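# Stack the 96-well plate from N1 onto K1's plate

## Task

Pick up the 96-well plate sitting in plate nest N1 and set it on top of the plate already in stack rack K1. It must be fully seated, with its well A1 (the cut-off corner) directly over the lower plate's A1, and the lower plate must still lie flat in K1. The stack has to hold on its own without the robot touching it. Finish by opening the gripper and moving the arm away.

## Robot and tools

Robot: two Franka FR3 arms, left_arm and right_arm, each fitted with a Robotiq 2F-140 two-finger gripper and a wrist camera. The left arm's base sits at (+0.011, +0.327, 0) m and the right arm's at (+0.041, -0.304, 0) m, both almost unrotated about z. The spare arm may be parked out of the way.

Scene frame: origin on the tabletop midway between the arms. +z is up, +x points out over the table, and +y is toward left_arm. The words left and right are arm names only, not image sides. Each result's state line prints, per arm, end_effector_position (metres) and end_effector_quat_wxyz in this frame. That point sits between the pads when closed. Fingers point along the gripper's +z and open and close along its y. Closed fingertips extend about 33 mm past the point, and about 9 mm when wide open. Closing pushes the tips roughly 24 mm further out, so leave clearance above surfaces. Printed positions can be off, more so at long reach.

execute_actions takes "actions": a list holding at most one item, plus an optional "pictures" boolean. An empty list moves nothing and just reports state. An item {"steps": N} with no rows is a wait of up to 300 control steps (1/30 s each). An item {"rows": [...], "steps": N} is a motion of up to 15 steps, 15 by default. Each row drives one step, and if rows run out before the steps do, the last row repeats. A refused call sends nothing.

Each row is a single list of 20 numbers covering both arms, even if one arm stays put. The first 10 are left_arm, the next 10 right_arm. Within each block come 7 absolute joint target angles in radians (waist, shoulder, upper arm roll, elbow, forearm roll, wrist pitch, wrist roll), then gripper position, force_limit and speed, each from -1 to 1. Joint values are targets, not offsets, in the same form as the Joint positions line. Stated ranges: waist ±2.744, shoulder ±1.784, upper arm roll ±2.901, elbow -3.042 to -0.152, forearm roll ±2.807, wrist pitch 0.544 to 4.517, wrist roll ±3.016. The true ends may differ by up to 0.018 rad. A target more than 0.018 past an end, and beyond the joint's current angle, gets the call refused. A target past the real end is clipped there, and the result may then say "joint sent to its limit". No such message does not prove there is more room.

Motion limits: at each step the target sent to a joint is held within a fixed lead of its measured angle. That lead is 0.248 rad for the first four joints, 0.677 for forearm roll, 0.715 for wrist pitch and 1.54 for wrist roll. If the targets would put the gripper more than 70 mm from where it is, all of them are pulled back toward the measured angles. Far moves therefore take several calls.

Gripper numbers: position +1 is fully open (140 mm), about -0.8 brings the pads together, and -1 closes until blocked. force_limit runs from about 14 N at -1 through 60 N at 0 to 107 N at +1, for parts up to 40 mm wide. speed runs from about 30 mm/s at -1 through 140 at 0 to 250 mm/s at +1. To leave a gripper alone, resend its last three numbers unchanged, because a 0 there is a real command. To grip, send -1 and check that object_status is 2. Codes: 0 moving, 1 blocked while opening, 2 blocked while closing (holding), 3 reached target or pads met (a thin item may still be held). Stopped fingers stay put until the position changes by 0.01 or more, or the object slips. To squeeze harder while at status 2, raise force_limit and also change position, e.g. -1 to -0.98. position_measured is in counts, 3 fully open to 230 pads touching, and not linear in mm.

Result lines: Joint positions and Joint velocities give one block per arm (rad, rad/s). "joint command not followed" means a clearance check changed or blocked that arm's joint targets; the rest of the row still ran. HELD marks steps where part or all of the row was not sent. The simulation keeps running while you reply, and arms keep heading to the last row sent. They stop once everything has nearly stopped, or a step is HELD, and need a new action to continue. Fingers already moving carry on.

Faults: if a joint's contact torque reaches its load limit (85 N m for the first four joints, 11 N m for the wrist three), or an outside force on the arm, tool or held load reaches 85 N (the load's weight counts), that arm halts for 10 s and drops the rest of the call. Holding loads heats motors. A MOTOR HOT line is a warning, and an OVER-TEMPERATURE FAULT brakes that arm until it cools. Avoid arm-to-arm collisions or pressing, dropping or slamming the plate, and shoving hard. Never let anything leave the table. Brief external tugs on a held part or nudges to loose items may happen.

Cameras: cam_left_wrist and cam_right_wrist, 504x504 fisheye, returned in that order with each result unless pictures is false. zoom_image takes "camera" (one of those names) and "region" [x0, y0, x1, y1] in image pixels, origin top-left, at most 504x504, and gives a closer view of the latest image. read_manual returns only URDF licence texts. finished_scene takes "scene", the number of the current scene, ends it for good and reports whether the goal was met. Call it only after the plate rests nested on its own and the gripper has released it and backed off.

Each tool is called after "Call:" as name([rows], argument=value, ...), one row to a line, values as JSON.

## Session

Call:
execute_actions(actions=[])

Scene clock: 0.00 s of 8400.00 s.
left_arm: end_effector_position=(+0.5640, +0.2628, +0.4204) position_measured=3 object_status=3 end_effector_quat_wxyz=(+0.005, +0.904, -0.428, +0.009) | right_arm: end_effector_position=(+0.4077, +0.0355, +0.2015) position_measured=3 object_status=3 end_effector_quat_wxyz=(+0.570, +0.753, +0.098, +0.314)
Joint positions: left_arm=[-0.004 -0.002 -0.012 -1.558 -0.015  1.568 -0.792] | right_arm=[ 1.27   0.615  0.025 -1.765 -0.954  1.24  -0.223]
Joint velocities: left_arm=[ 0.     0.    -0.    -0.001  0.    -0.     0.001] | right_arm=[ 0.002  0.001  0.    -0.001  0.001  0.001  0.   ]

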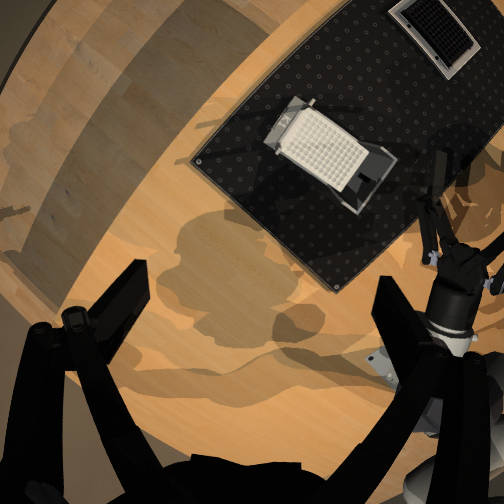

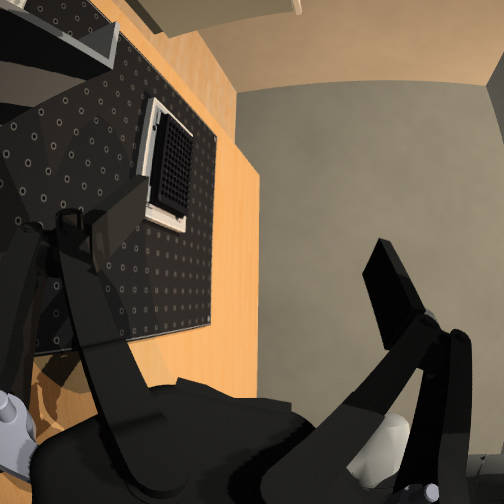

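Call:
zoom_image(camera="cam_left_wrist", region=[255, 85, 405, 225])

Call:
zoom_image(camera="cam_left_wrist", region=[380, 0, 500, 90])

Region (255, 85, 405, 225) of cam_left_wrist's 504x504 image, scaled by 3.360, with more detail than that image has; it fills the top 470 rows of this view, and the rest is white.

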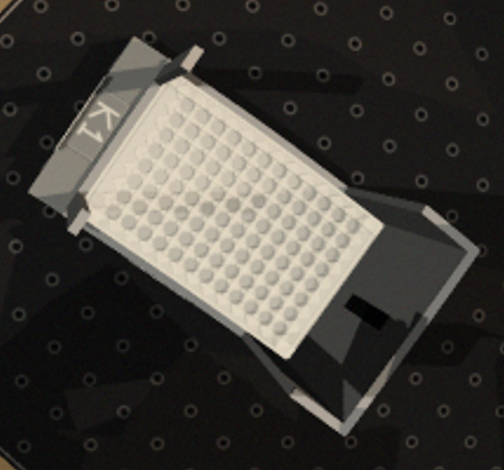

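Region (380, 0, 500, 90) of cam_left_wrist's 504x504 image, scaled by 4.200, with more detail than that image has; it fills the top 378 rows of this view, and the rest is white.

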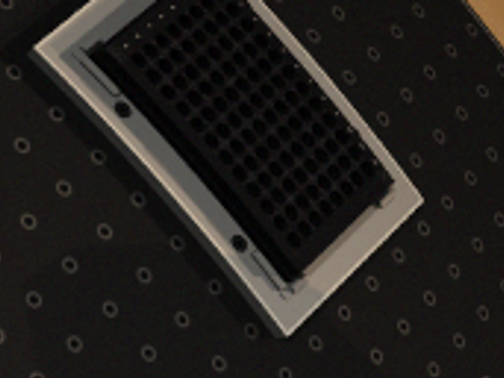

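Call:
zoom_image(camera="cam_left_wrist", region=[270, 95, 330, 160])

Call:
zoom_image(camera="cam_left_wrist", region=[320, 135, 380, 200])

Region (270, 95, 330, 160) of cam_left_wrist's 504x504 image, scaled by 7.754, with more detail than that image has; it fills the left 465 columns of this view, and the rest is white.

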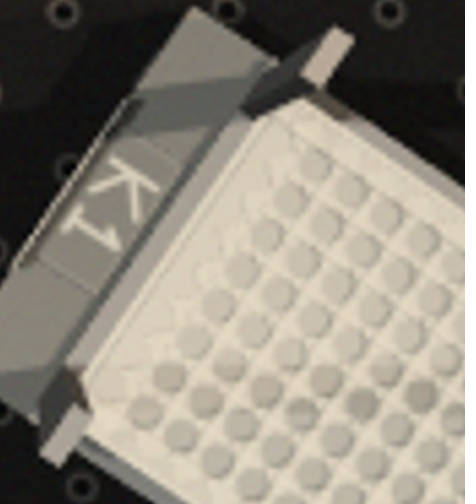

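Region (320, 135, 380, 200) of cam_left_wrist's 504x504 image, scaled by 7.754, with more detail than that image has; it fills the left 465 columns of this view, and the rest is white.

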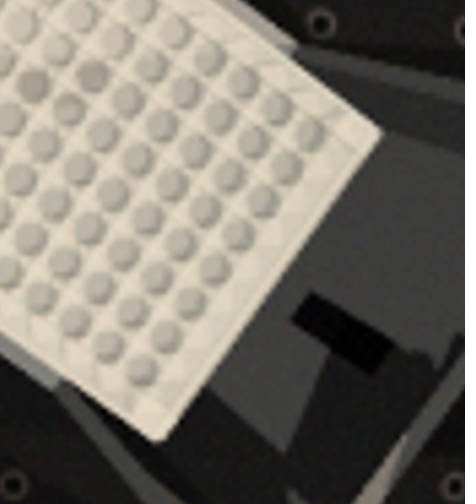

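Call:
zoom_image(camera="cam_left_wrist", region=[90, 250, 170, 330])

Call:
zoom_image(camera="cam_left_wrist", region=[360, 265, 440, 345])

Region (90, 250, 170, 330) of cam_left_wrist's 504x504 image, scaled by 6.300, with more detail than that image has.

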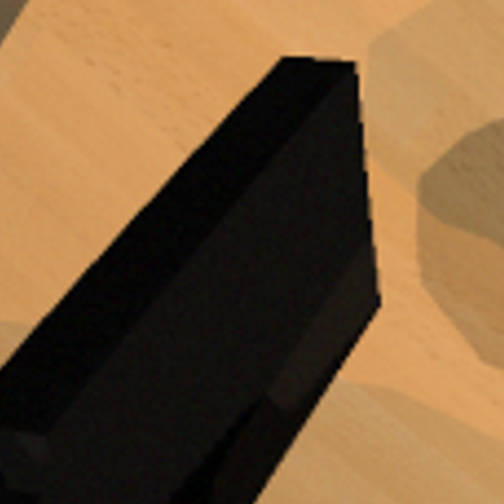

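Region (360, 265, 440, 345) of cam_left_wrist's 504x504 image, scaled by 6.300, with more detail than that image has.

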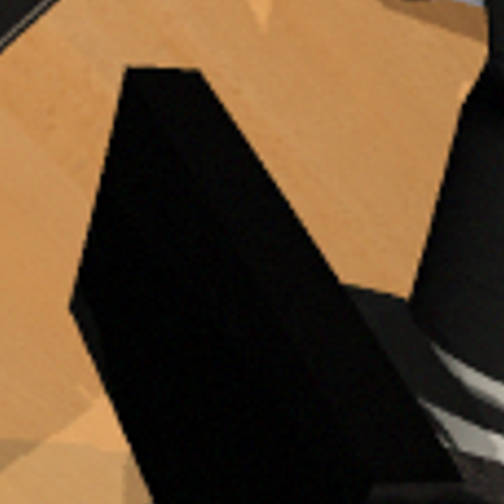

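Call:
zoom_image(camera="cam_left_wrist", region=[328, 172, 352, 196])

Call:
zoom_image(camera="cam_left_wrist", region=[294, 100, 324, 130])

Call:
zoom_image(camera="cam_left_wrist", region=[350, 138, 374, 162])

Region (328, 172, 352, 196) of cam_left_wrist's 504x504 image, scaled by 21.000, with more detail than that image has.

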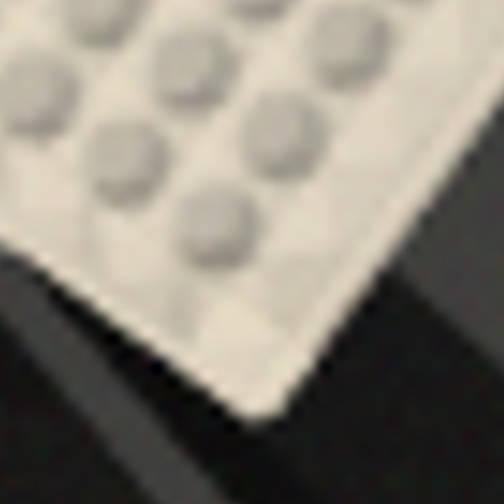

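Region (294, 100, 324, 130) of cam_left_wrist's 504x504 image, scaled by 16.800, with more detail than that image has.

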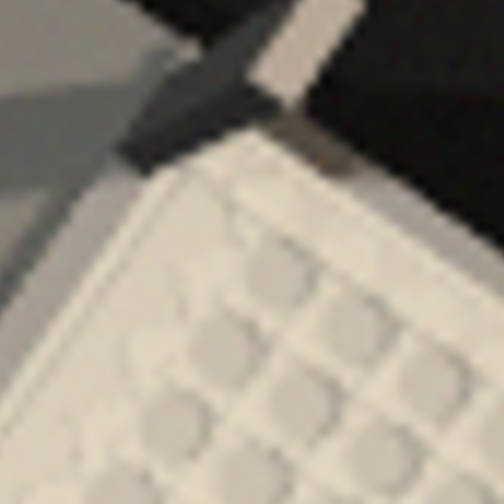

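Region (350, 138, 374, 162) of cam_left_wrist's 504x504 image, scaled by 21.000, with more detail than that image has.

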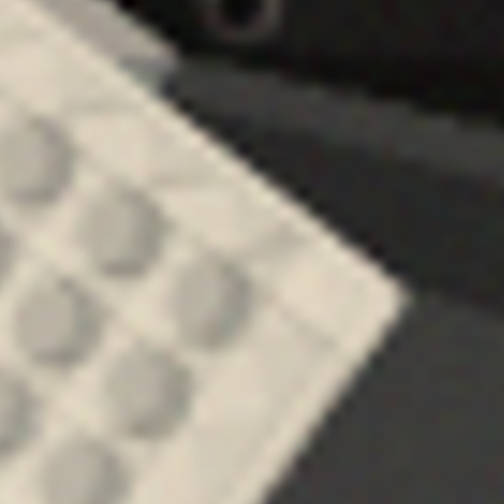

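Call:
execute_actions([
  {"rows": [[-0.004,-0.002,-0.011,-1.558,-0.013,1.568,-0.829,0.45,0,0,1.264,0.611,0.025,-1.768,-0.954,1.24,-0.223,1,0,0],[-0.004,-0.003,-0.01,-1.558,-0.011,1.568,-0.87,0.45,0,0,1.251,0.6,0.025,-1.778,-0.954,1.24,-0.223,1,0,0],[-0.004,-0.004,-0.009,-1.558,-0.009,1.568,-0.914,0.45,0,0,1.2325,0.581,0.025,-1.794,-0.954,1.24,-0.223,1,0,0],[-0.004,-0.005,-0.008,-1.558,-0.007,1.568,-0.961,0.45,0,0,1.2075,0.556,0.025,-1.816,-0.954,1.24,-0.223,1,0,0],[-0.004,-0.006,-0.007,-1.558,-0.005,1.568,-1.011,0.45,0,0,1.176,0.525,0.025,-1.843,-0.954,1.24,-0.223,1,0,0],[-0.004,-0.007,-0.006,-1.558,-0.003,1.568,-1.064,0.45,0,0,1.139,0.488,0.025,-1.875,-0.954,1.24,-0.223,1,0,0],[-0.004,-0.008,-0.005,-1.558,-0.001,1.568,-1.118,0.45,0,0,1.095,0.447,0.025,-1.911,-0.954,1.24,-0.223,1,0,0],[-0.004,-0.009,-0.004,-1.558,0.001,1.568,-1.175,0.45,0,0,1.045,0.403,0.025,-1.95,-0.954,1.24,-0.223,1,0,0],[-0.004,-0.01,-0.003,-1.558,0.003,1.568,-1.233,0.45,0,0,0.995,0.356,0.025,-1.991,-0.954,1.24,-0.223,1,0,0],[-0.004,-0.011,-0.002,-1.558,0.003,1.568,-1.293,0.45,0,0,0.945,0.3075,0.025,-2.0325,-0.954,1.24,-0.223,1,0,0],[-0.004,-0.012,-0.001,-1.558,0.003,1.568,-1.353,0.45,0,0,0.895,0.259,0.025,-2.074,-0.954,1.24,-0.223,1,0,0],[-0.004,-0.013,0,-1.558,0.003,1.568,-1.413,0.45,0,0,0.845,0.212,0.025,-2.115,-0.954,1.24,-0.223,1,0,0],[-0.004,-0.014,0,-1.558,0.003,1.568,-1.474,0.45,0,0,0.795,0.168,0.025,-2.154,-0.954,1.24,-0.223,1,0,0],[-0.004,-0.015,0,-1.558,0.003,1.568,-1.535,0.45,0,0,0.745,0.127,0.025,-2.19,-0.954,1.24,-0.223,1,0,0],[-0.004,-0.016,0,-1.558,0.003,1.568,-1.594,0.45,0,0,0.695,0.09,0.025,-2.222,-0.954,1.24,-0.223,1,0,0]], "steps": 15},
], pictures=false)

Call:
execute_actions([
  {"rows": [[-0.004,-0.016,0,-1.558,0.003,1.568,-1.653,0.45,0,0,0.645,0.059,0.025,-2.249,-0.954,1.24,-0.223,1,0,0],[-0.004,-0.016,0,-1.558,0.003,1.5697,-1.71,0.45,0,0,0.595,0.034,0.025,-2.271,-0.954,1.24,-0.223,1,0,0],[-0.004,-0.016,0,-1.558,0.003,1.5748,-1.766,0.45,0,0,0.545,0.015,0.025,-2.287,-0.954,1.24,-0.223,1,0,0],[-0.005,-0.016,0,-1.5598,0.003,1.5833,-1.819,0.45,0,0,0.495,0.004,0.025,-2.297,-0.954,1.24,-0.223,1,0,0],[-0.0077,-0.016,0,-1.5652,0.003,1.5949,-1.87,0.45,0,0,0.445,0,0.025,-2.3,-0.954,1.24,-0.223,1,0,0],[-0.0124,-0.016,0,-1.5742,0.003,1.6094,-1.918,0.45,0,0,0.395,0,0.025,-2.3,-0.954,1.24,-0.223,1,0,0],[-0.0188,-0.016,0,-1.5864,0.003,1.6267,-1.963,0.45,0,0,0.345,0,0.025,-2.3,-0.954,1.24,-0.223,1,0,0],[-0.0268,-0.016,0,-1.6019,0.003,1.6464,-2.005,0.45,0,0,0.295,0,0.025,-2.3,-0.954,1.24,-0.223,1,0,0],[-0.0363,-0.016,0,-1.6201,0.003,1.6683,-2.043,0.45,0,0,0.245,0,0.025,-2.3,-0.954,1.24,-0.223,1,0,0],[-0.0471,-0.016,0,-1.641,0.003,1.6918,-2.077,0.45,0,0,0.195,0,0.025,-2.3,-0.954,1.24,-0.223,1,0,0],[-0.0591,-0.016,0,-1.6641,0.003,1.7166,-2.108,0.45,0,0,0.145,0,0.025,-2.3,-0.954,1.24,-0.223,1,0,0],[-0.072,-0.016,0,-1.689,0.003,1.7423,-2.134,0.45,0,0,0.095,0,0.025,-2.3,-0.954,1.24,-0.223,1,0,0],[-0.0857,-0.016,0,-1.7153,0.003,1.7685,-2.156,0.45,0,0,0.045,0,0.025,-2.3,-0.954,1.24,-0.223,1,0,0],[-0.0998,-0.016,0,-1.7425,0.003,1.7947,-2.173,0.45,0,0,-0.005,0,0.025,-2.3,-0.954,1.24,-0.223,1,0,0],[-0.1142,-0.016,0,-1.7703,0.003,1.8204,-2.186,0.45,0,0,-0.055,0,0.025,-2.3,-0.954,1.24,-0.223,1,0,0]], "steps": 15},
], pictures=false)

Call:
execute_actions([
  {"rows": [[-0.1286,-0.016,0,-1.798,0.003,1.8452,-2.194,0.45,0,0,-0.105,0,0.025,-2.3,-0.954,1.24,-0.223,1,0,0],[-0.1427,-0.016,0,-1.8252,0.003,1.8688,-2.197,0.45,0,0,-0.155,0,0.025,-2.3,-0.954,1.24,-0.223,1,0,0],[-0.1564,-0.016,0,-1.8515,0.003,1.8906,-2.195,0.45,0,0,-0.205,0,0.025,-2.3,-0.954,1.24,-0.223,1,0,0],[-0.1693,-0.016,0,-1.8764,0.003,1.9103,-2.189,0.45,0,0,-0.255,0,0.025,-2.3,-0.954,1.24,-0.223,1,0,0],[-0.1813,-0.016,0,-1.8995,0.003,1.9276,-2.178,0.45,0,0,-0.305,0,0.025,-2.3,-0.954,1.24,-0.223,1,0,0],[-0.1921,-0.016,0,-1.9204,0.003,1.9421,-2.162,0.45,0,0,-0.355,0,0.025,-2.3,-0.954,1.24,-0.223,1,0,0],[-0.2016,-0.016,0,-1.9386,0.003,1.9537,-2.142,0.45,0,0,-0.405,0,0.025,-2.3,-0.954,1.24,-0.223,1,0,0],[-0.2096,-0.016,0,-1.9541,0.003,1.9622,-2.117,0.45,0,0,-0.449,0,0.025,-2.3,-0.954,1.24,-0.223,1,0,0],[-0.216,-0.016,0,-1.9663,0.003,1.9673,-2.088,0.45,0,0,-0.4865,0,0.025,-2.3,-0.954,1.24,-0.223,1,0,0],[-0.2207,-0.016,0,-1.9753,0.003,1.969,-2.055,0.45,0,0,-0.5175,0,0.025,-2.3,-0.954,1.24,-0.223,1,0,0],[-0.2235,-0.016,0,-1.9807,0.003,1.969,-2.055,0.45,0,0,-0.5425,0,0.025,-2.3,-0.954,1.24,-0.223,1,0,0],[-0.2244,-0.016,0,-1.9825,0.003,1.969,-2.055,0.45,0,0,-0.5615,0,0.025,-2.3,-0.954,1.24,-0.223,1,0,0],[-0.2244,-0.016,0,-1.9825,0.003,1.969,-2.055,0.45,0,0,-0.574,0,0.025,-2.3,-0.954,1.24,-0.223,1,0,0],[-0.2244,-0.016,0,-1.9825,0.003,1.969,-2.055,0.45,0,0,-0.58,0,0.025,-2.3,-0.954,1.24,-0.223,1,0,0]], "steps": 15},
], pictures=false)

Call:
execute_actions([
  {"steps": 15},
])

Scene clock: 120.50 s of 8400.00 s.
left_arm: end_effector_position=(+0.5640, +0.2727, +0.4258) position_measured=72 object_status=0 end_effector_quat_wxyz=(-0.001, +0.971, -0.238, +0.011) | right_arm: end_effector_position=(+0.4651, -0.1611, +0.2799) position_measured=3 object_status=3 end_effector_quat_wxyz=(+0.600, +0.767, -0.044, +0.224)
Joint positions: left_arm=[-0.004 -0.012 -0.002 -1.558 -0.001  1.568 -1.186] | right_arm=[ 0.923  0.288  0.027 -2.046 -0.955  1.244 -0.223]
Joint velocities: left_arm=[ 0.001 -0.032  0.01  -0.001  0.01   0.    -1.327] | right_arm=[-0.994 -0.932 -0.066 -0.781  0.001 -0.014  0.   ]
Steps of this call (steps 1 to 90: nothing new was sent; then 117.00 s passed at rest; steps 91 to 105: all 15 steps of this action). Readings (joint positions | what the end effector reports):
91: left_arm=[-0.004 -0.002 -0.012 -1.558 -0.015 1.568 -0.795] | right_arm=[1.270 0.615 0.025 -1.765 -0.954 1.240 -0.223] | left_arm position_measured=3 object_status=0 | right_arm position_measured=3 object_status=3
92: left_arm=[-0.004 -0.002 -0.012 -1.558 -0.015 1.568 -0.801] | right_arm=[1.267 0.613 0.026 -1.768 -0.954 1.240 -0.223] | left_arm position_measured=8 object_status=0 | right_arm position_measured=3 object_status=3
94: left_arm=[-0.004 -0.002 -0.011 -1.558 -0.013 1.568 -0.825] | right_arm=[1.251 0.596 0.031 -1.787 -0.954 1.241 -0.223] | left_arm position_measured=24 object_status=0 | right_arm position_measured=3 object_status=3
98: left_arm=[-0.004 -0.005 -0.008 -1.558 -0.008 1.568 -0.916] | right_arm=[1.155 0.502 0.036 -1.871 -0.954 1.243 -0.223] | left_arm position_measured=54 object_status=0 | right_arm position_measured=3 object_status=3
105: the state above

Scene clock: 121.00 s of 8400.00 s.
left_arm: end_effector_position=(+0.5671, +0.2324, +0.3714) position_measured=72 object_status=3 end_effector_quat_wxyz=(+0.003, +0.998, +0.064, +0.014) | right_arm: end_effector_position=(+0.4013, -0.4657, +0.3251) position_measured=3 object_status=3 end_effector_quat_wxyz=(+0.632, +0.715, -0.296, +0.037)
Joint positions: left_arm=[-0.08  -0.02   0.003 -1.709  0.001  1.717 -1.868] | right_arm=[ 0.282  0.015  0.026 -2.279 -0.955  1.243 -0.223]
Joint velocities: left_arm=[-0.396  0.027 -0.016 -0.754 -0.001  0.599 -1.029] | right_arm=[-1.476 -0.095 -0.069 -0.107 -0.001 -0.001  0.001]
Steps of this call (steps 1 to 15: all 15 steps of this action). Readings (joint positions | what the end effector reports):
1: left_arm=[-0.004 -0.013 -0.002 -1.558 -0.001 1.568 -1.232] | right_arm=[0.888 0.257 0.026 -2.072 -0.955 1.244 -0.223] | left_arm position_measured=72 object_status=0 | right_arm position_measured=3 object_status=3
2: left_arm=[-0.004 -0.014 -0.002 -1.558 -0.001 1.568 -1.280] | right_arm=[0.854 0.226 0.026 -2.099 -0.955 1.244 -0.223] | left_arm position_measured=72 object_status=3 | right_arm position_measured=3 object_status=3
4: left_arm=[-0.004 -0.015 -0.002 -1.558 -0.000 1.571 -1.377] | right_arm=[0.782 0.166 0.025 -2.149 -0.955 1.244 -0.223] | left_arm position_measured=72 object_status=3 | right_arm position_measured=3 object_status=3
8: left_arm=[-0.012 -0.019 0.001 -1.576 0.000 1.597 -1.573] | right_arm=[0.620 0.075 0.026 -2.224 -0.955 1.243 -0.223] | left_arm position_measured=72 object_status=3 | right_arm position_measured=3 object_status=3
15: the state above

Scene clock: 121.50 s of 8400.00 s.
left_arm: end_effector_position=(+0.5295, +0.1574, +0.2574) position_measured=72 object_status=3 end_effector_quat_wxyz=(-0.005, +0.997, +0.079, -0.011) | right_arm: end_effector_position=(+0.1737, -0.6722, +0.3254) position_measured=3 object_status=3 end_effector_quat_wxyz=(+0.598, +0.545, -0.548, -0.212)
Joint positions: left_arm=[-0.223 -0.012 -0.002 -1.978  0.001  1.943 -2.046] | right_arm=[-0.506  0.004  0.02  -2.294 -0.955  1.243 -0.223]
Joint velocities: left_arm=[-0.014 -0.005 -0.    -0.048  0.     0.133 -0.006] | right_arm=[-1.126 -0.014 -0.179 -0.031 -0.001 -0.032 -0.   ]
Steps of this call (steps 1 to 15: all 15 steps of this action). Readings (joint positions | what the end effector reports):
1: left_arm=[-0.094 -0.020 0.003 -1.736 0.001 1.739 -1.900] | right_arm=[0.230 0.012 0.026 -2.282 -0.955 1.243 -0.223] | left_arm position_measured=72 object_status=3 | right_arm position_measured=3 object_status=3
2: left_arm=[-0.108 -0.019 0.002 -1.763 0.001 1.761 -1.930] | right_arm=[0.178 0.010 0.026 -2.285 -0.955 1.243 -0.223] | left_arm position_measured=72 object_status=3 | right_arm position_measured=3 object_status=3
4: left_arm=[-0.137 -0.017 0.001 -1.816 0.001 1.805 -1.981] | right_arm=[0.072 0.008 0.026 -2.288 -0.955 1.243 -0.223] | left_arm position_measured=72 object_status=3 | right_arm position_measured=3 object_status=3
8: left_arm=[-0.187 -0.014 -0.001 -1.910 0.001 1.881 -2.038] | right_arm=[-0.141 0.006 0.026 -2.292 -0.955 1.243 -0.223] | left_arm position_measured=72 object_status=3 | right_arm position_measured=3 object_status=3
15: the state above

Scene clock: 122.00 s of 8400.00 s.
left_arm: end_effector_position=(+0.5357, +0.1557, +0.2600) position_measured=72 object_status=3 end_effector_quat_wxyz=(-0.001, +0.997, +0.080, -0.000) | right_arm: end_effector_position=(+0.1467, -0.6796, +0.3260) position_measured=3 object_status=3 end_effector_quat_wxyz=(+0.591, +0.525, -0.566, -0.234)
Joint positions: left_arm=[-0.223 -0.015 -0.002 -1.981  0.001  1.965 -2.047] | right_arm=[-0.578  0.002  0.023 -2.298 -0.955  1.24  -0.223]
Joint velocities: left_arm=[-0.    -0.    -0.001 -0.     0.001  0.008 -0.002] | right_arm=[ 0.     0.     0.001 -0.001 -0.002 -0.     0.001]
Steps of this call (steps 1 to 15: the robot went on to your last target). Readings (joint positions | what the end effector reports):
1: left_arm=[-0.223 -0.012 -0.002 -1.980 0.001 1.947 -2.046] | right_arm=[-0.537 0.003 0.014 -2.296 -0.955 1.241 -0.223] | left_arm position_measured=72 object_status=3 | right_arm position_measured=3 object_status=3
2: left_arm=[-0.223 -0.012 -0.002 -1.980 0.001 1.951 -2.046] | right_arm=[-0.557 0.003 0.012 -2.297 -0.955 1.240 -0.223] | left_arm position_measured=72 object_status=3 | right_arm position_measured=3 object_status=3
4: left_arm=[-0.223 -0.013 -0.002 -1.980 0.001 1.956 -2.046] | right_arm=[-0.574 0.002 0.012 -2.298 -0.955 1.240 -0.223] | left_arm position_measured=72 object_status=3 | right_arm position_measured=3 object_status=3
8: left_arm=[-0.223 -0.015 -0.002 -1.980 0.001 1.962 -2.047] | right_arm=[-0.578 0.002 0.020 -2.298 -0.955 1.240 -0.223] | left_arm position_measured=72 object_status=3 | right_arm position_measured=3 object_status=3
15: the state above

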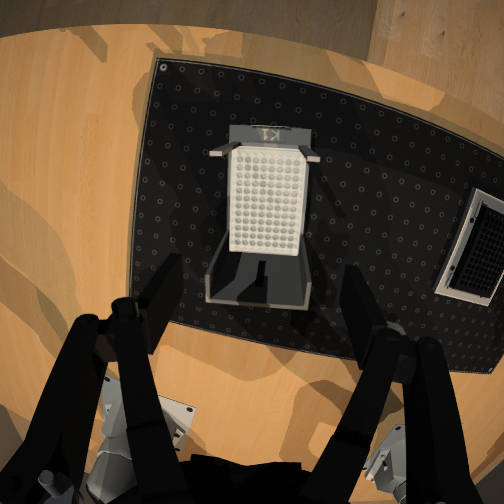

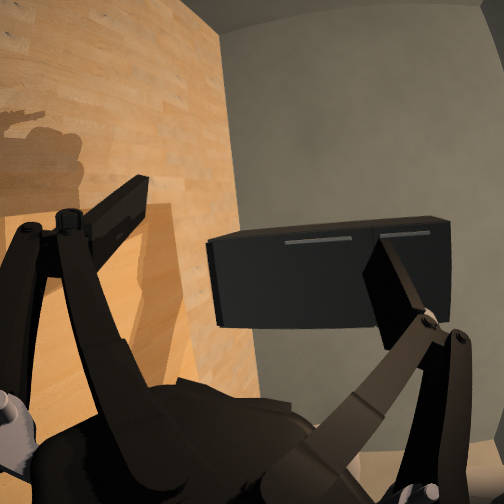

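Call:
zoom_image(camera="cam_left_wrist", region=[205, 120, 325, 200])

Call:
zoom_image(camera="cam_left_wrist", region=[200, 215, 320, 315])

Region (205, 120, 325, 200) of cam_left_wrist's 504x504 image, scaled by 4.200, with more detail than that image has.

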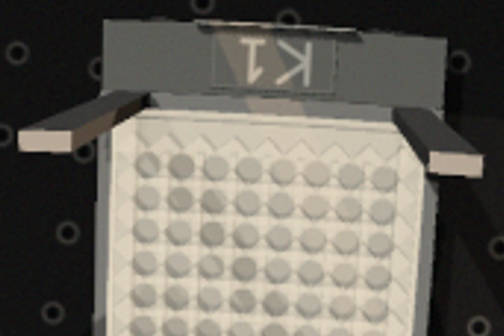

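Region (200, 215, 320, 315) of cam_left_wrist's 504x504 image, scaled by 4.200, with more detail than that image has.

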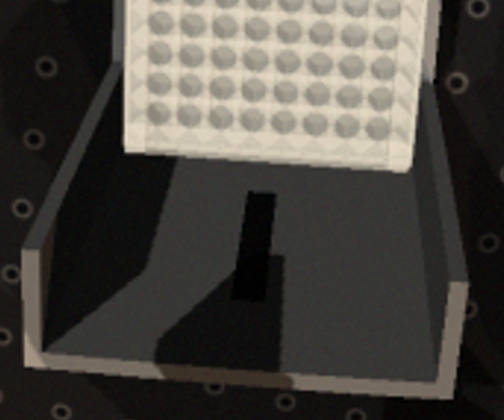

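Call:
zoom_image(camera="cam_left_wrist", region=[224, 232, 254, 258])

Call:
zoom_image(camera="cam_left_wrist", region=[276, 235, 306, 261])

Call:
zoom_image(camera="cam_left_wrist", region=[280, 142, 312, 172])

Call:
zoom_image(camera="cam_left_wrist", region=[224, 138, 256, 168])

Region (224, 232, 254, 258) of cam_left_wrist's 504x504 image, scaled by 16.800, with more detail than that image has; it fills the top 437 rows of this view, and the rest is white.

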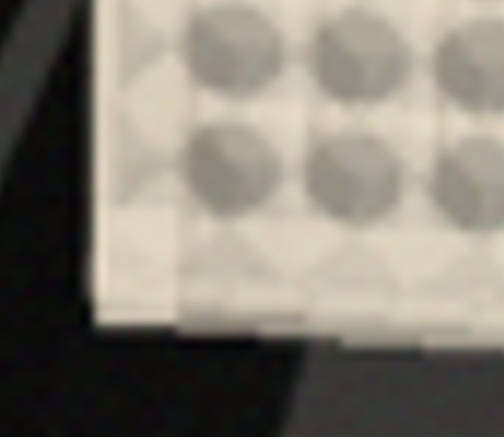

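Region (276, 235, 306, 261) of cam_left_wrist's 504x504 image, scaled by 16.800, with more detail than that image has; it fills the top 437 rows of this view, and the rest is white.

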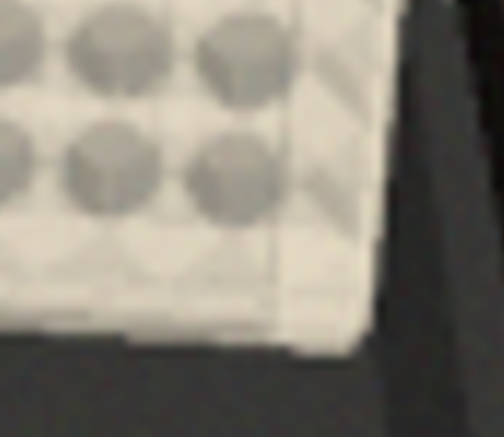

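Region (280, 142, 312, 172) of cam_left_wrist's 504x504 image, scaled by 15.750, with more detail than that image has; it fills the top 472 rows of this view, and the rest is white.

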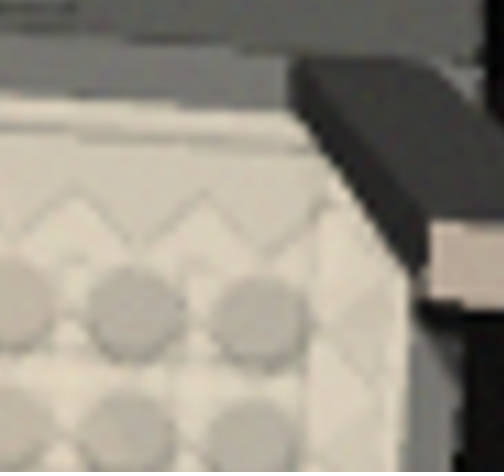

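Region (224, 138, 256, 168) of cam_left_wrist's 504x504 image, scaled by 15.750, with more detail than that image has; it fills the top 472 rows of this view, and the rest is white.

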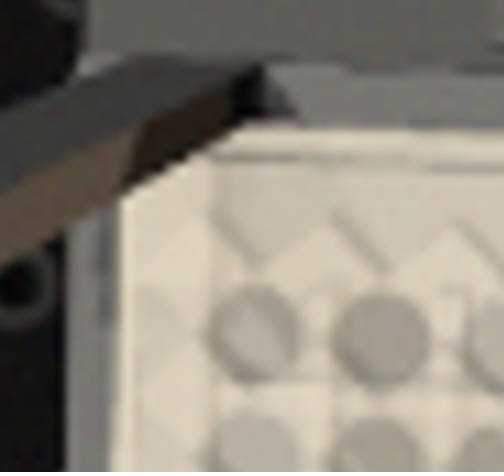

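Call:
zoom_image(camera="cam_left_wrist", region=[424, 180, 504, 310])

Region (424, 180, 504, 310) of cam_left_wrist's 504x504 image, scaled by 3.877, with more detail than that image has; it fills the left 310 columns of this view, and the rest is white.

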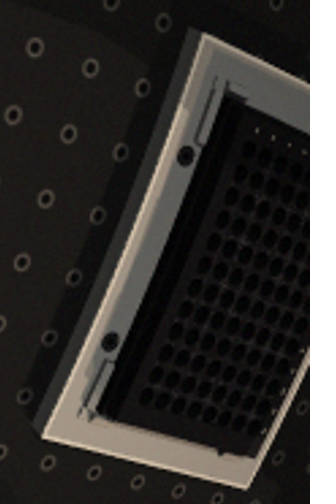

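Call:
execute_actions([
  {"rows": [[-0.2256,-0.0142,0,-1.9808,0.001,1.969,-2.08,0.45,0,0,-0.58,0,0.025,-2.3,-0.954,1.24,-0.223,1,0,0],[-0.2292,-0.0086,0,-1.9757,0.001,1.969,-2.105,0.45,0,0,-0.58,0,0.025,-2.3,-0.954,1.24,-0.223,1,0,0],[-0.2353,0.0006,0,-1.9673,0.001,1.971,-2.13,0.45,0,0,-0.58,0,0.025,-2.3,-0.954,1.24,-0.223,1,0,0],[-0.2436,0.0132,0,-1.9557,0.001,1.974,-2.155,0.45,0,0,-0.58,0,0.025,-2.3,-0.954,1.24,-0.223,1,0,0],[-0.2542,0.0293,0,-1.9409,0.001,1.977,-2.18,0.45,0,0,-0.58,0,0.025,-2.3,-0.954,1.24,-0.223,1,0,0],[-0.2668,0.0486,0,-1.9232,0.001,1.98,-2.205,0.45,0,0,-0.58,0,0.025,-2.3,-0.954,1.24,-0.223,1,0,0],[-0.2814,0.0709,0,-1.9028,0.001,1.983,-2.23,0.45,0,0,-0.58,0,0.025,-2.3,-0.954,1.24,-0.223,1,0,0],[-0.2979,0.0959,0,-1.8799,0.001,1.986,-2.255,0.45,0,0,-0.58,0,0.025,-2.3,-0.954,1.24,-0.223,1,0,0],[-0.316,0.1235,0,-1.8546,0.001,1.989,-2.28,0.45,0,0,-0.58,0,0.025,-2.3,-0.954,1.24,-0.223,1,0,0],[-0.3355,0.1532,0,-1.8274,0.001,1.992,-2.304,0.45,0,0,-0.58,0,0.025,-2.3,-0.954,1.24,-0.223,1,0,0],[-0.3562,0.1847,0,-1.7984,0.001,1.995,-2.32,0.45,0,0,-0.58,0,0.025,-2.3,-0.954,1.24,-0.223,1,0,0],[-0.3779,0.2178,0,-1.7681,0.001,1.998,-2.33,0.45,0,0,-0.58,0,0.025,-2.3,-0.954,1.24,-0.223,1,0,0],[-0.4003,0.252,0,-1.7367,0.001,2.001,-2.33,0.45,0,0,-0.58,0,0.025,-2.3,-0.954,1.24,-0.223,1,0,0],[-0.4233,0.287,0,-1.7047,0.001,2.004,-2.33,0.45,0,0,-0.58,0,0.025,-2.3,-0.954,1.24,-0.223,1,0,0],[-0.4466,0.3224,0,-1.6722,0.001,2.007,-2.33,0.45,0,0,-0.58,0,0.025,-2.3,-0.954,1.24,-0.223,1,0,0]], "steps": 15},
], pictures=false)

Call:
execute_actions([
  {"rows": [[-0.4698,0.3577,0,-1.6397,0.001,2.01,-2.33,0.45,0,0,-0.58,0,0.025,-2.3,-0.954,1.24,-0.223,1,0,0],[-0.4928,0.3927,0,-1.6077,0.001,2.013,-2.33,0.45,0,0,-0.58,0,0.025,-2.3,-0.954,1.24,-0.223,1,0,0],[-0.5152,0.4269,0,-1.5763,0.001,2.016,-2.33,0.45,0,0,-0.58,0,0.025,-2.3,-0.954,1.24,-0.223,1,0,0],[-0.5369,0.46,0,-1.546,0.001,2.019,-2.33,0.45,0,0,-0.58,0,0.025,-2.3,-0.954,1.24,-0.223,1,0,0],[-0.5576,0.4915,0,-1.5171,0.001,2.022,-2.33,0.45,0,0,-0.58,0,0.025,-2.3,-0.954,1.24,-0.223,1,0,0],[-0.5771,0.5212,0,-1.4898,0.001,2.025,-2.33,0.45,0,0,-0.58,0,0.025,-2.3,-0.954,1.24,-0.223,1,0,0],[-0.5952,0.5488,0,-1.4645,0.001,2.026,-2.33,0.45,0,0,-0.58,0,0.025,-2.3,-0.954,1.24,-0.223,1,0,0],[-0.6117,0.5738,0,-1.4416,0.001,2.026,-2.33,0.45,0,0,-0.58,0,0.025,-2.3,-0.954,1.24,-0.223,1,0,0],[-0.6263,0.5961,0,-1.4212,0.001,2.026,-2.32,0.45,0,0,-0.58,0,0.025,-2.3,-0.954,1.24,-0.223,1,0,0],[-0.6389,0.6154,0,-1.4035,0.001,2.026,-2.31,0.45,0,0,-0.58,0,0.025,-2.3,-0.954,1.24,-0.223,1,0,0],[-0.6495,0.6315,0,-1.3887,0.001,2.026,-2.304,0.45,0,0,-0.58,0,0.025,-2.3,-0.954,1.24,-0.223,1,0,0],[-0.6578,0.6441,0,-1.3771,0.001,2.026,-2.304,0.45,0,0,-0.58,0,0.025,-2.3,-0.954,1.24,-0.223,1,0,0],[-0.6639,0.6533,0,-1.3687,0.001,2.026,-2.304,0.45,0,0,-0.58,0,0.025,-2.3,-0.954,1.24,-0.223,1,0,0],[-0.6675,0.6589,0,-1.3636,0.001,2.026,-2.304,0.45,0,0,-0.58,0,0.025,-2.3,-0.954,1.24,-0.223,1,0,0],[-0.6687,0.6607,0,-1.3619,0.001,2.026,-2.304,0.45,0,0,-0.58,0,0.025,-2.3,-0.954,1.24,-0.223,1,0,0]], "steps": 15},
], pictures=false)

Call:
execute_actions([
  {"steps": 18},
])

Scene clock: 242.50 s of 8400.00 s.
left_arm: end_effector_position=(+0.5732, +0.0376, +0.2245) position_measured=72 object_status=3 end_effector_quat_wxyz=(+0.002, +0.996, +0.088, +0.005) | right_arm: end_effector_position=(+0.1468, -0.6796, +0.3260) position_measured=3 object_status=3 end_effector_quat_wxyz=(+0.591, +0.525, -0.566, -0.234)
Joint positions: left_arm=[-0.39   0.243  0.006 -1.739  0.001  1.992 -2.222] | right_arm=[-0.578  0.001  0.023 -2.298 -0.955  1.24  -0.223]
Joint velocities: left_arm=[-0.645  1.009 -0.027  0.894 -0.001  0.122 -0.332] | right_arm=[-0.001 -0.     0.001  0.001  0.001  0.     0.002]
Steps of this call (steps 1 to 15: the robot went on to your last target; steps 16 to 90: nothing new was sent; then 117.00 s passed at rest; steps 91 to 105: all 15 steps of this action). Readings (joint positions | what the end effector reports):
91: left_arm=[-0.223 -0.015 -0.001 -1.981 0.001 1.966 -2.050] | right_arm=[-0.578 0.001 0.023 -2.298 -0.955 1.240 -0.223] | left_arm position_measured=72 object_status=3 | right_arm position_measured=3 object_status=3
92: left_arm=[-0.224 -0.014 -0.001 -1.980 0.001 1.966 -2.054] | right_arm=[-0.578 0.001 0.023 -2.298 -0.955 1.240 -0.223] | left_arm position_measured=72 object_status=3 | right_arm position_measured=3 object_status=3
94: left_arm=[-0.229 -0.007 0.001 -1.971 0.001 1.967 -2.069] | right_arm=[-0.578 0.001 0.023 -2.298 -0.955 1.240 -0.223] | left_arm position_measured=72 object_status=3 | right_arm position_measured=3 object_status=3
98: left_arm=[-0.262 0.046 0.004 -1.919 0.001 1.973 -2.119] | right_arm=[-0.578 0.001 0.023 -2.298 -0.955 1.240 -0.223] | left_arm position_measured=72 object_status=3 | right_arm position_measured=3 object_status=3
105: the state above

Scene clock: 243.00 s of 8400.00 s.
left_arm: end_effector_position=(+0.5344, -0.1699, +0.1180) position_measured=72 object_status=3 end_effector_quat_wxyz=(-0.003, +1.000, -0.019, -0.005) | right_arm: end_effector_position=(+0.1468, -0.6796, +0.3260) position_measured=3 object_status=3 end_effector_quat_wxyz=(+0.591, +0.525, -0.566, -0.234)
Joint positions: left_arm=[-0.664  0.649 -0.005 -1.384  0.001  2.021 -2.291] | right_arm=[-0.578  0.001  0.023 -2.298 -0.955  1.24  -0.223]
Joint velocities: left_arm=[-0.19   0.262 -0.02   0.209 -0.     0.01  -0.02 ] | right_arm=[-0.    -0.    -0.    -0.     0.001 -0.     0.001]
Steps of this call (steps 1 to 15: all 15 steps of this action). Readings (joint positions | what the end effector reports):
1: left_arm=[-0.413 0.277 0.005 -1.708 0.001 1.995 -2.233] | right_arm=[-0.578 0.001 0.023 -2.298 -0.955 1.240 -0.223] | left_arm position_measured=72 object_status=3 | right_arm position_measured=3 object_status=3
2: left_arm=[-0.436 0.312 0.005 -1.677 0.001 1.998 -2.242] | right_arm=[-0.578 0.001 0.023 -2.298 -0.955 1.240 -0.223] | left_arm position_measured=72 object_status=3 | right_arm position_measured=3 object_status=3
4: left_arm=[-0.482 0.382 0.004 -1.615 0.001 2.004 -2.258] | right_arm=[-0.578 0.001 0.023 -2.298 -0.955 1.240 -0.223] | left_arm position_measured=72 object_status=3 | right_arm position_measured=3 object_status=3
8: left_arm=[-0.568 0.511 0.001 -1.501 0.001 2.014 -2.281] | right_arm=[-0.578 0.001 0.023 -2.298 -0.955 1.240 -0.223] | left_arm position_measured=72 object_status=3 | right_arm position_measured=3 object_status=3
15: the state above

Scene clock: 243.60 s of 8400.00 s.
left_arm: end_effector_position=(+0.5380, -0.1756, +0.1187) position_measured=72 object_status=3 end_effector_quat_wxyz=(-0.001, +1.000, -0.018, -0.001) | right_arm: end_effector_position=(+0.1468, -0.6796, +0.3260) position_measured=3 object_status=3 end_effector_quat_wxyz=(+0.591, +0.525, -0.566, -0.234)
Joint positions: left_arm=[-0.67   0.661 -0.001 -1.364  0.001  2.023 -2.296] | right_arm=[-0.578  0.001  0.023 -2.298 -0.955  1.24  -0.223]
Joint velocities: left_arm=[-0.     0.     0.    -0.     0.     0.001 -0.003] | right_arm=[-0.001 -0.001  0.    -0.001  0.001  0.     0.001]
Steps of this call (steps 1 to 18: the robot went on to your last target). Readings (joint positions | what the end effector reports):
1: left_arm=[-0.669 0.656 -0.006 -1.379 0.001 2.021 -2.291] | right_arm=[-0.578 0.001 0.023 -2.298 -0.955 1.240 -0.223] | left_arm position_measured=72 object_status=3 | right_arm position_measured=3 object_status=3
2: left_arm=[-0.672 0.660 -0.006 -1.375 0.001 2.021 -2.292] | right_arm=[-0.578 0.001 0.023 -2.298 -0.955 1.240 -0.223] | left_arm position_measured=72 object_status=3 | right_arm position_measured=3 object_status=3
4: left_arm=[-0.673 0.663 -0.005 -1.370 0.001 2.022 -2.293] | right_arm=[-0.578 0.001 0.023 -2.298 -0.955 1.240 -0.223] | left_arm position_measured=72 object_status=3 | right_arm position_measured=3 object_status=3
8: left_arm=[-0.671 0.662 -0.002 -1.365 0.001 2.023 -2.294] | right_arm=[-0.578 0.001 0.023 -2.298 -0.955 1.240 -0.223] | left_arm position_measured=72 object_status=3 | right_arm position_measured=3 object_status=3
18: the state above

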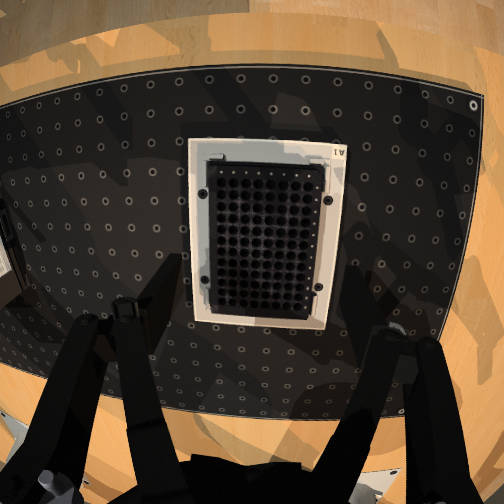

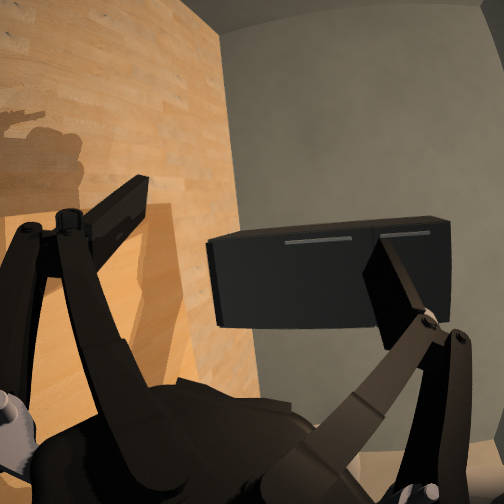

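Call:
zoom_image(camera="cam_left_wrist", region=[200, 150, 340, 210])

Call:
zoom_image(camera="cam_left_wrist", region=[190, 270, 330, 330])

Region (200, 150, 340, 210) of cam_left_wrist's 504x504 image, scaled by 3.600, with more detail than that image has; it fills the top 216 rows of this view, and the rest is white.

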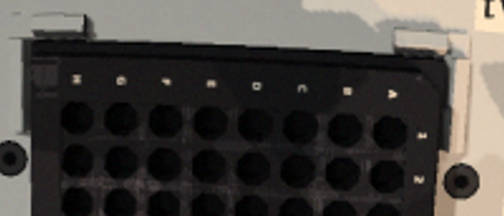

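Region (190, 270, 330, 330) of cam_left_wrist's 504x504 image, scaled by 3.600, with more detail than that image has; it fills the top 216 rows of this view, and the rest is white.

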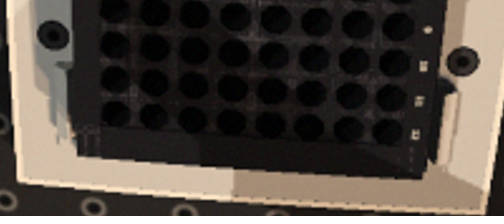

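Call:
execute_actions([
  {"rows": [[-0.668,0.6617,0,-1.3661,0.001,2.0288,-2.335,0.45,0,0,-0.58,0,0.025,-2.3,-0.954,1.24,-0.223,1,0,0],[-0.6674,0.6623,0,-1.3678,0.001,2.0352,-2.335,0.45,0,0,-0.58,0,0.025,-2.3,-0.954,1.24,-0.223,1,0,0],[-0.6668,0.6632,0,-1.3706,0.001,2.0429,-2.335,0.45,0,0,-0.58,0,0.025,-2.3,-0.954,1.24,-0.223,1,0,0],[-0.6663,0.6646,0,-1.3742,0.001,2.0513,-2.335,0.45,0,0,-0.58,0,0.025,-2.3,-0.954,1.24,-0.223,1,0,0],[-0.6663,0.6664,0,-1.3785,0.001,2.0607,-2.335,0.45,0,0,-0.58,0,0.025,-2.3,-0.954,1.24,-0.223,1,0,0],[-0.6663,0.6687,0,-1.3833,0.001,2.0706,-2.335,0.45,0,0,-0.58,0,0.025,-2.3,-0.954,1.24,-0.223,1,0,0],[-0.6663,0.6715,0,-1.3884,0.001,2.0805,-2.318,0.45,0,0,-0.58,0,0.025,-2.3,-0.954,1.24,-0.223,1,0,0],[-0.6663,0.6748,0,-1.3935,0.001,2.0903,-2.318,0.45,0,0,-0.58,0,0.025,-2.3,-0.954,1.24,-0.223,1,0,0],[-0.6663,0.6784,0,-1.3983,0.001,2.0993,-2.318,0.45,0,0,-0.58,0,0.025,-2.3,-0.954,1.24,-0.223,1,0,0],[-0.6663,0.6825,0,-1.4028,0.001,2.1083,-2.318,0.45,0,0,-0.58,0,0.025,-2.3,-0.954,1.24,-0.223,1,0,0],[-0.6663,0.6869,0,-1.4068,0.001,2.116,-2.318,0.45,0,0,-0.58,0,0.025,-2.3,-0.954,1.24,-0.223,1,0,0],[-0.6663,0.6914,0,-1.4102,0.001,2.1228,-2.318,0.45,0,0,-0.58,0,0.025,-2.3,-0.954,1.24,-0.223,1,0,0],[-0.6663,0.696,0,-1.4131,0.001,2.129,-2.318,0.45,0,0,-0.58,0,0.025,-2.3,-0.954,1.24,-0.223,1,0,0],[-0.6663,0.7004,0,-1.4153,0.001,2.1334,-2.318,0.45,0,0,-0.58,0,0.025,-2.3,-0.954,1.24,-0.223,1,0,0],[-0.6663,0.7046,0,-1.4169,0.001,2.1372,-2.318,0.45,0,0,-0.58,0,0.025,-2.3,-0.954,1.24,-0.223,1,0,0]], "steps": 15},
], pictures=false)

Call:
execute_actions([
  {"rows": [[-0.6663,0.7083,0,-1.4181,0.001,2.1395,-2.318,0.45,0,0,-0.58,0,0.025,-2.3,-0.954,1.24,-0.223,1,0,0],[-0.6663,0.7113,0,-1.4189,0.001,2.1408,-2.318,0.45,0,0,-0.58,0,0.025,-2.3,-0.954,1.24,-0.223,1,0,0],[-0.6663,0.7136,0,-1.4195,0.001,2.1411,-2.318,0.45,0,0,-0.58,0,0.025,-2.3,-0.954,1.24,-0.223,1,0,0],[-0.6663,0.715,0,-1.4197,0.001,2.1397,-2.318,0.45,0,0,-0.58,0,0.025,-2.3,-0.954,1.24,-0.223,1,0,0],[-0.6663,0.7155,0,-1.4198,0.001,2.1363,-2.318,0.45,0,0,-0.58,0,0.025,-2.3,-0.954,1.24,-0.223,1,0,0]], "steps": 14},
])

Scene clock: 333.63 s of 8400.00 s.
left_arm: end_effector_position=(+0.5385, -0.1742, +0.0818) position_measured=72 object_status=3 end_effector_quat_wxyz=(+0.001, +1.000, -0.010, +0.001) | right_arm: end_effector_position=(+0.1468, -0.6796, +0.3261) position_measured=3 object_status=3 end_effector_quat_wxyz=(+0.591, +0.525, -0.566, -0.234)
Joint positions: left_arm=[-0.668  0.693 -0.001 -1.409  0.001  2.105 -2.312] | right_arm=[-0.578  0.001  0.023 -2.298 -0.955  1.24  -0.223]
Joint velocities: left_arm=[ 0.     0.153 -0.    -0.09  -0.001  0.174  0.001] | right_arm=[-0.002 -0.     0.    -0.     0.001  0.    -0.001]
Steps of this call (steps 1 to 15: the robot went on to your last target; steps 16 to 90: nothing new was sent; then 86.53 s passed at rest; steps 91 to 105: all 15 steps of this action). Readings (joint positions | what the end effector reports):
91: left_arm=[-0.670 0.661 -0.001 -1.364 0.001 2.024 -2.299] | right_arm=[-0.578 0.001 0.023 -2.298 -0.955 1.240 -0.223] | left_arm position_measured=72 object_status=3 | right_arm position_measured=3 object_status=3
92: left_arm=[-0.670 0.661 -0.001 -1.364 0.001 2.025 -2.302] | right_arm=[-0.578 0.001 0.023 -2.298 -0.955 1.240 -0.223] | left_arm position_measured=72 object_status=3 | right_arm position_measured=3 object_status=3
94: left_arm=[-0.669 0.661 -0.001 -1.367 0.001 2.031 -2.307] | right_arm=[-0.578 0.001 0.023 -2.298 -0.955 1.240 -0.223] | left_arm position_measured=72 object_status=3 | right_arm position_measured=3 object_status=3
98: left_arm=[-0.668 0.665 -0.001 -1.380 0.001 2.055 -2.312] | right_arm=[-0.578 0.001 0.023 -2.298 -0.955 1.240 -0.223] | left_arm position_measured=72 object_status=3 | right_arm position_measured=3 object_status=3
105: the state above

Scene clock: 334.10 s of 8400.00 s.
left_arm: end_effector_position=(+0.5367, -0.1725, +0.0620) position_measured=72 object_status=3 end_effector_quat_wxyz=(-0.002, +1.000, -0.009, -0.002) | right_arm: end_effector_position=(+0.1468, -0.6796, +0.3261) position_measured=3 object_status=3 end_effector_quat_wxyz=(+0.591, +0.525, -0.566, -0.234)
Joint positions: left_arm=[-0.668  0.717 -0.001 -1.419  0.001  2.132 -2.312] | right_arm=[-0.578  0.001  0.023 -2.298 -0.955  1.24  -0.223]
Joint velocities: left_arm=[-0.    -0.001 -0.001 -0.001 -0.001  0.01  -0.002] | right_arm=[ 0.001  0.    -0.001 -0.    -0.001 -0.001 -0.001]
Steps of this call (steps 1 to 14: all 14 steps of this action). Readings (joint positions | what the end effector reports):
1: left_arm=[-0.668 0.698 -0.001 -1.411 0.001 2.111 -2.312] | right_arm=[-0.578 0.001 0.023 -2.298 -0.955 1.240 -0.223] | left_arm position_measured=72 object_status=3 | right_arm position_measured=3 object_status=3
2: left_arm=[-0.668 0.703 -0.001 -1.414 0.001 2.115 -2.312] | right_arm=[-0.578 0.001 0.023 -2.298 -0.955 1.240 -0.223] | left_arm position_measured=72 object_status=3 | right_arm position_measured=3 object_status=3
4: left_arm=[-0.668 0.711 -0.001 -1.417 0.001 2.122 -2.312] | right_arm=[-0.578 0.001 0.023 -2.298 -0.955 1.240 -0.223] | left_arm position_measured=72 object_status=3 | right_arm position_measured=3 object_status=3
8: left_arm=[-0.668 0.717 -0.001 -1.419 0.001 2.128 -2.312] | right_arm=[-0.578 0.001 0.023 -2.298 -0.955 1.240 -0.223] | left_arm position_measured=72 object_status=3 | right_arm position_measured=3 object_status=3
14: the state above

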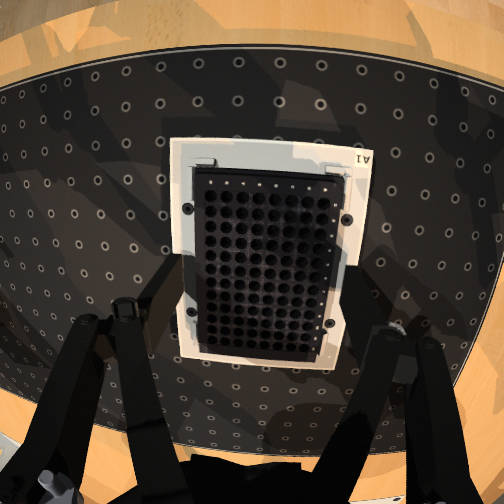

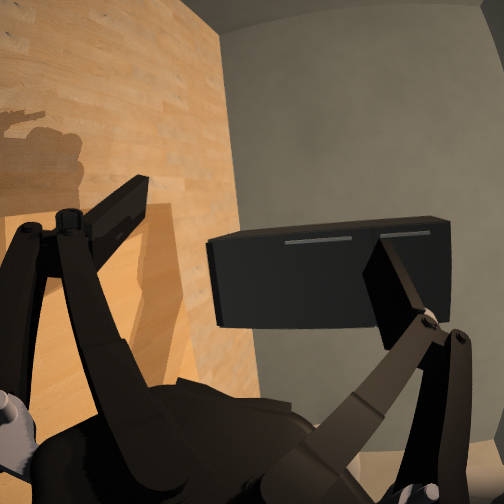

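Call:
execute_actions(actions=[])

Scene clock: 373.47 s of 8400.00 s.
left_arm: end_effector_position=(+0.5372, -0.1728, +0.0622) position_measured=72 object_status=3 end_effector_quat_wxyz=(-0.001, +1.000, -0.009, -0.001) | right_arm: end_effector_position=(+0.1468, -0.6796, +0.3261) position_measured=3 object_status=3 end_effector_quat_wxyz=(+0.591, +0.525, -0.566, -0.234)
Joint positions: left_arm=[-0.668  0.717 -0.001 -1.419  0.001  2.134 -2.312] | right_arm=[-0.578  0.001  0.023 -2.298 -0.955  1.24  -0.223]
Joint velocities: left_arm=[ 0.     0.001 -0.001 -0.001  0.001  0.     0.001] | right_arm=[ 0.001  0.001 -0.002  0.001  0.    -0.     0.   ]
Steps of this call (steps 1 to 15: the robot went on to your last target; steps 16 to 90: nothing new was sent; then 36.37 s passed at rest). Readings (joint positions | what the end effector reports):
1: left_arm=[-0.668 0.717 -0.001 -1.419 0.001 2.132 -2.312] | right_arm=[-0.578 0.001 0.023 -2.298 -0.955 1.240 -0.223] | left_arm position_measured=72 object_status=3 | right_arm position_measured=3 object_status=3
2: left_arm=[-0.668 0.717 -0.001 -1.419 0.001 2.132 -2.312] | right_arm=[-0.578 0.001 0.023 -2.298 -0.955 1.240 -0.223] | left_arm position_measured=72 object_status=3 | right_arm position_measured=3 object_status=3
4: left_arm=[-0.668 0.717 -0.001 -1.419 0.001 2.133 -2.312] | right_arm=[-0.578 0.001 0.023 -2.298 -0.955 1.240 -0.223] | left_arm position_measured=72 object_status=3 | right_arm position_measured=3 object_status=3
8: left_arm=[-0.668 0.717 -0.001 -1.419 0.001 2.133 -2.312] | right_arm=[-0.578 0.001 0.023 -2.298 -0.955 1.240 -0.223] | left_arm position_measured=72 object_status=3 | right_arm position_measured=3 object_status=3
90: the state above
All arms were judged still, so your last target was given up. Only a new action makes them travel on or press farther. Fingers that are still opening or closing keep moving.

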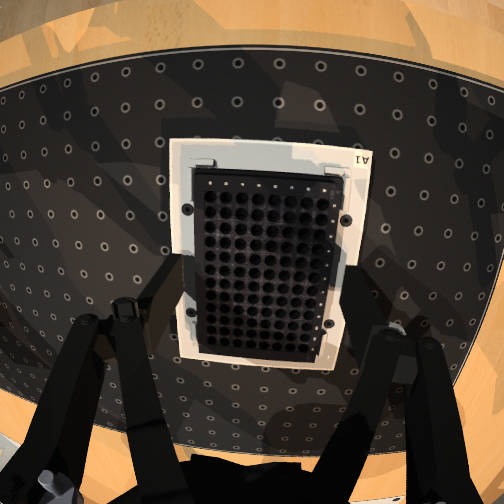

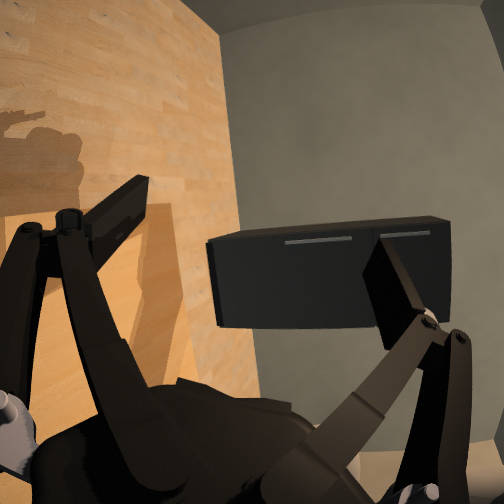

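Call:
execute_actions([
  {"rows": [[-0.6663,0.7150,0,-1.4198,0.001,2.1363,-2.318,0.45,0,0,-0.58,0,0.025,-2.3,-0.954,1.24,-0.223,1,0,0],[-0.6663,0.7145,0,-1.4198,0.001,2.1363,-2.318,0.45,0,0,-0.58,0,0.025,-2.3,-0.954,1.24,-0.223,1,0,0],[-0.6663,0.7138,0,-1.4198,0.001,2.1363,-2.318,0.45,0,0,-0.58,0,0.025,-2.3,-0.954,1.24,-0.223,1,0,0]], "steps": 12},
], pictures=false)

Scene clock: 380.90 s of 8400.00 s.
left_arm: end_effector_position=(+0.5376, -0.1731, +0.0635) position_measured=72 object_status=3 end_effector_quat_wxyz=(-0.000, +1.000, -0.009, -0.000) | right_arm: end_effector_position=(+0.1468, -0.6796, +0.3261) position_measured=3 object_status=3 end_effector_quat_wxyz=(+0.591, +0.525, -0.566, -0.234)
Joint positions: left_arm=[-0.668  0.715 -0.001 -1.419  0.001  2.134 -2.312] | right_arm=[-0.578  0.001  0.023 -2.298 -0.955  1.24  -0.223]
Joint velocities: left_arm=[-0.    -0.001  0.001 -0.001 -0.    -0.001 -0.001] | right_arm=[-0.001  0.001 -0.    -0.001  0.001  0.     0.   ]
Steps of this call (steps 1 to 90: nothing new was sent; then 4.03 s passed at rest; steps 91 to 102: all 12 steps of this action). Readings (joint positions | what the end effector reports):
91: left_arm=[-0.668 0.717 -0.001 -1.419 0.001 2.134 -2.312] | right_arm=[-0.578 0.001 0.023 -2.298 -0.955 1.240 -0.223] | left_arm position_measured=72 object_status=3 | right_arm position_measured=3 object_status=3
92: left_arm=[-0.668 0.717 -0.001 -1.419 0.001 2.134 -2.312] | right_arm=[-0.578 0.001 0.023 -2.298 -0.955 1.240 -0.223] | left_arm position_measured=72 object_status=3 | right_arm position_measured=3 object_status=3
94: left_arm=[-0.668 0.716 -0.001 -1.419 0.001 2.134 -2.312] | right_arm=[-0.578 0.001 0.023 -2.298 -0.955 1.240 -0.223] | left_arm position_measured=72 object_status=3 | right_arm position_measured=3 object_status=3
98: left_arm=[-0.668 0.715 -0.001 -1.419 0.001 2.134 -2.312] | right_arm=[-0.578 0.001 0.023 -2.298 -0.955 1.240 -0.223] | left_arm position_measured=72 object_status=3 | right_arm position_measured=3 object_status=3
102: the state above


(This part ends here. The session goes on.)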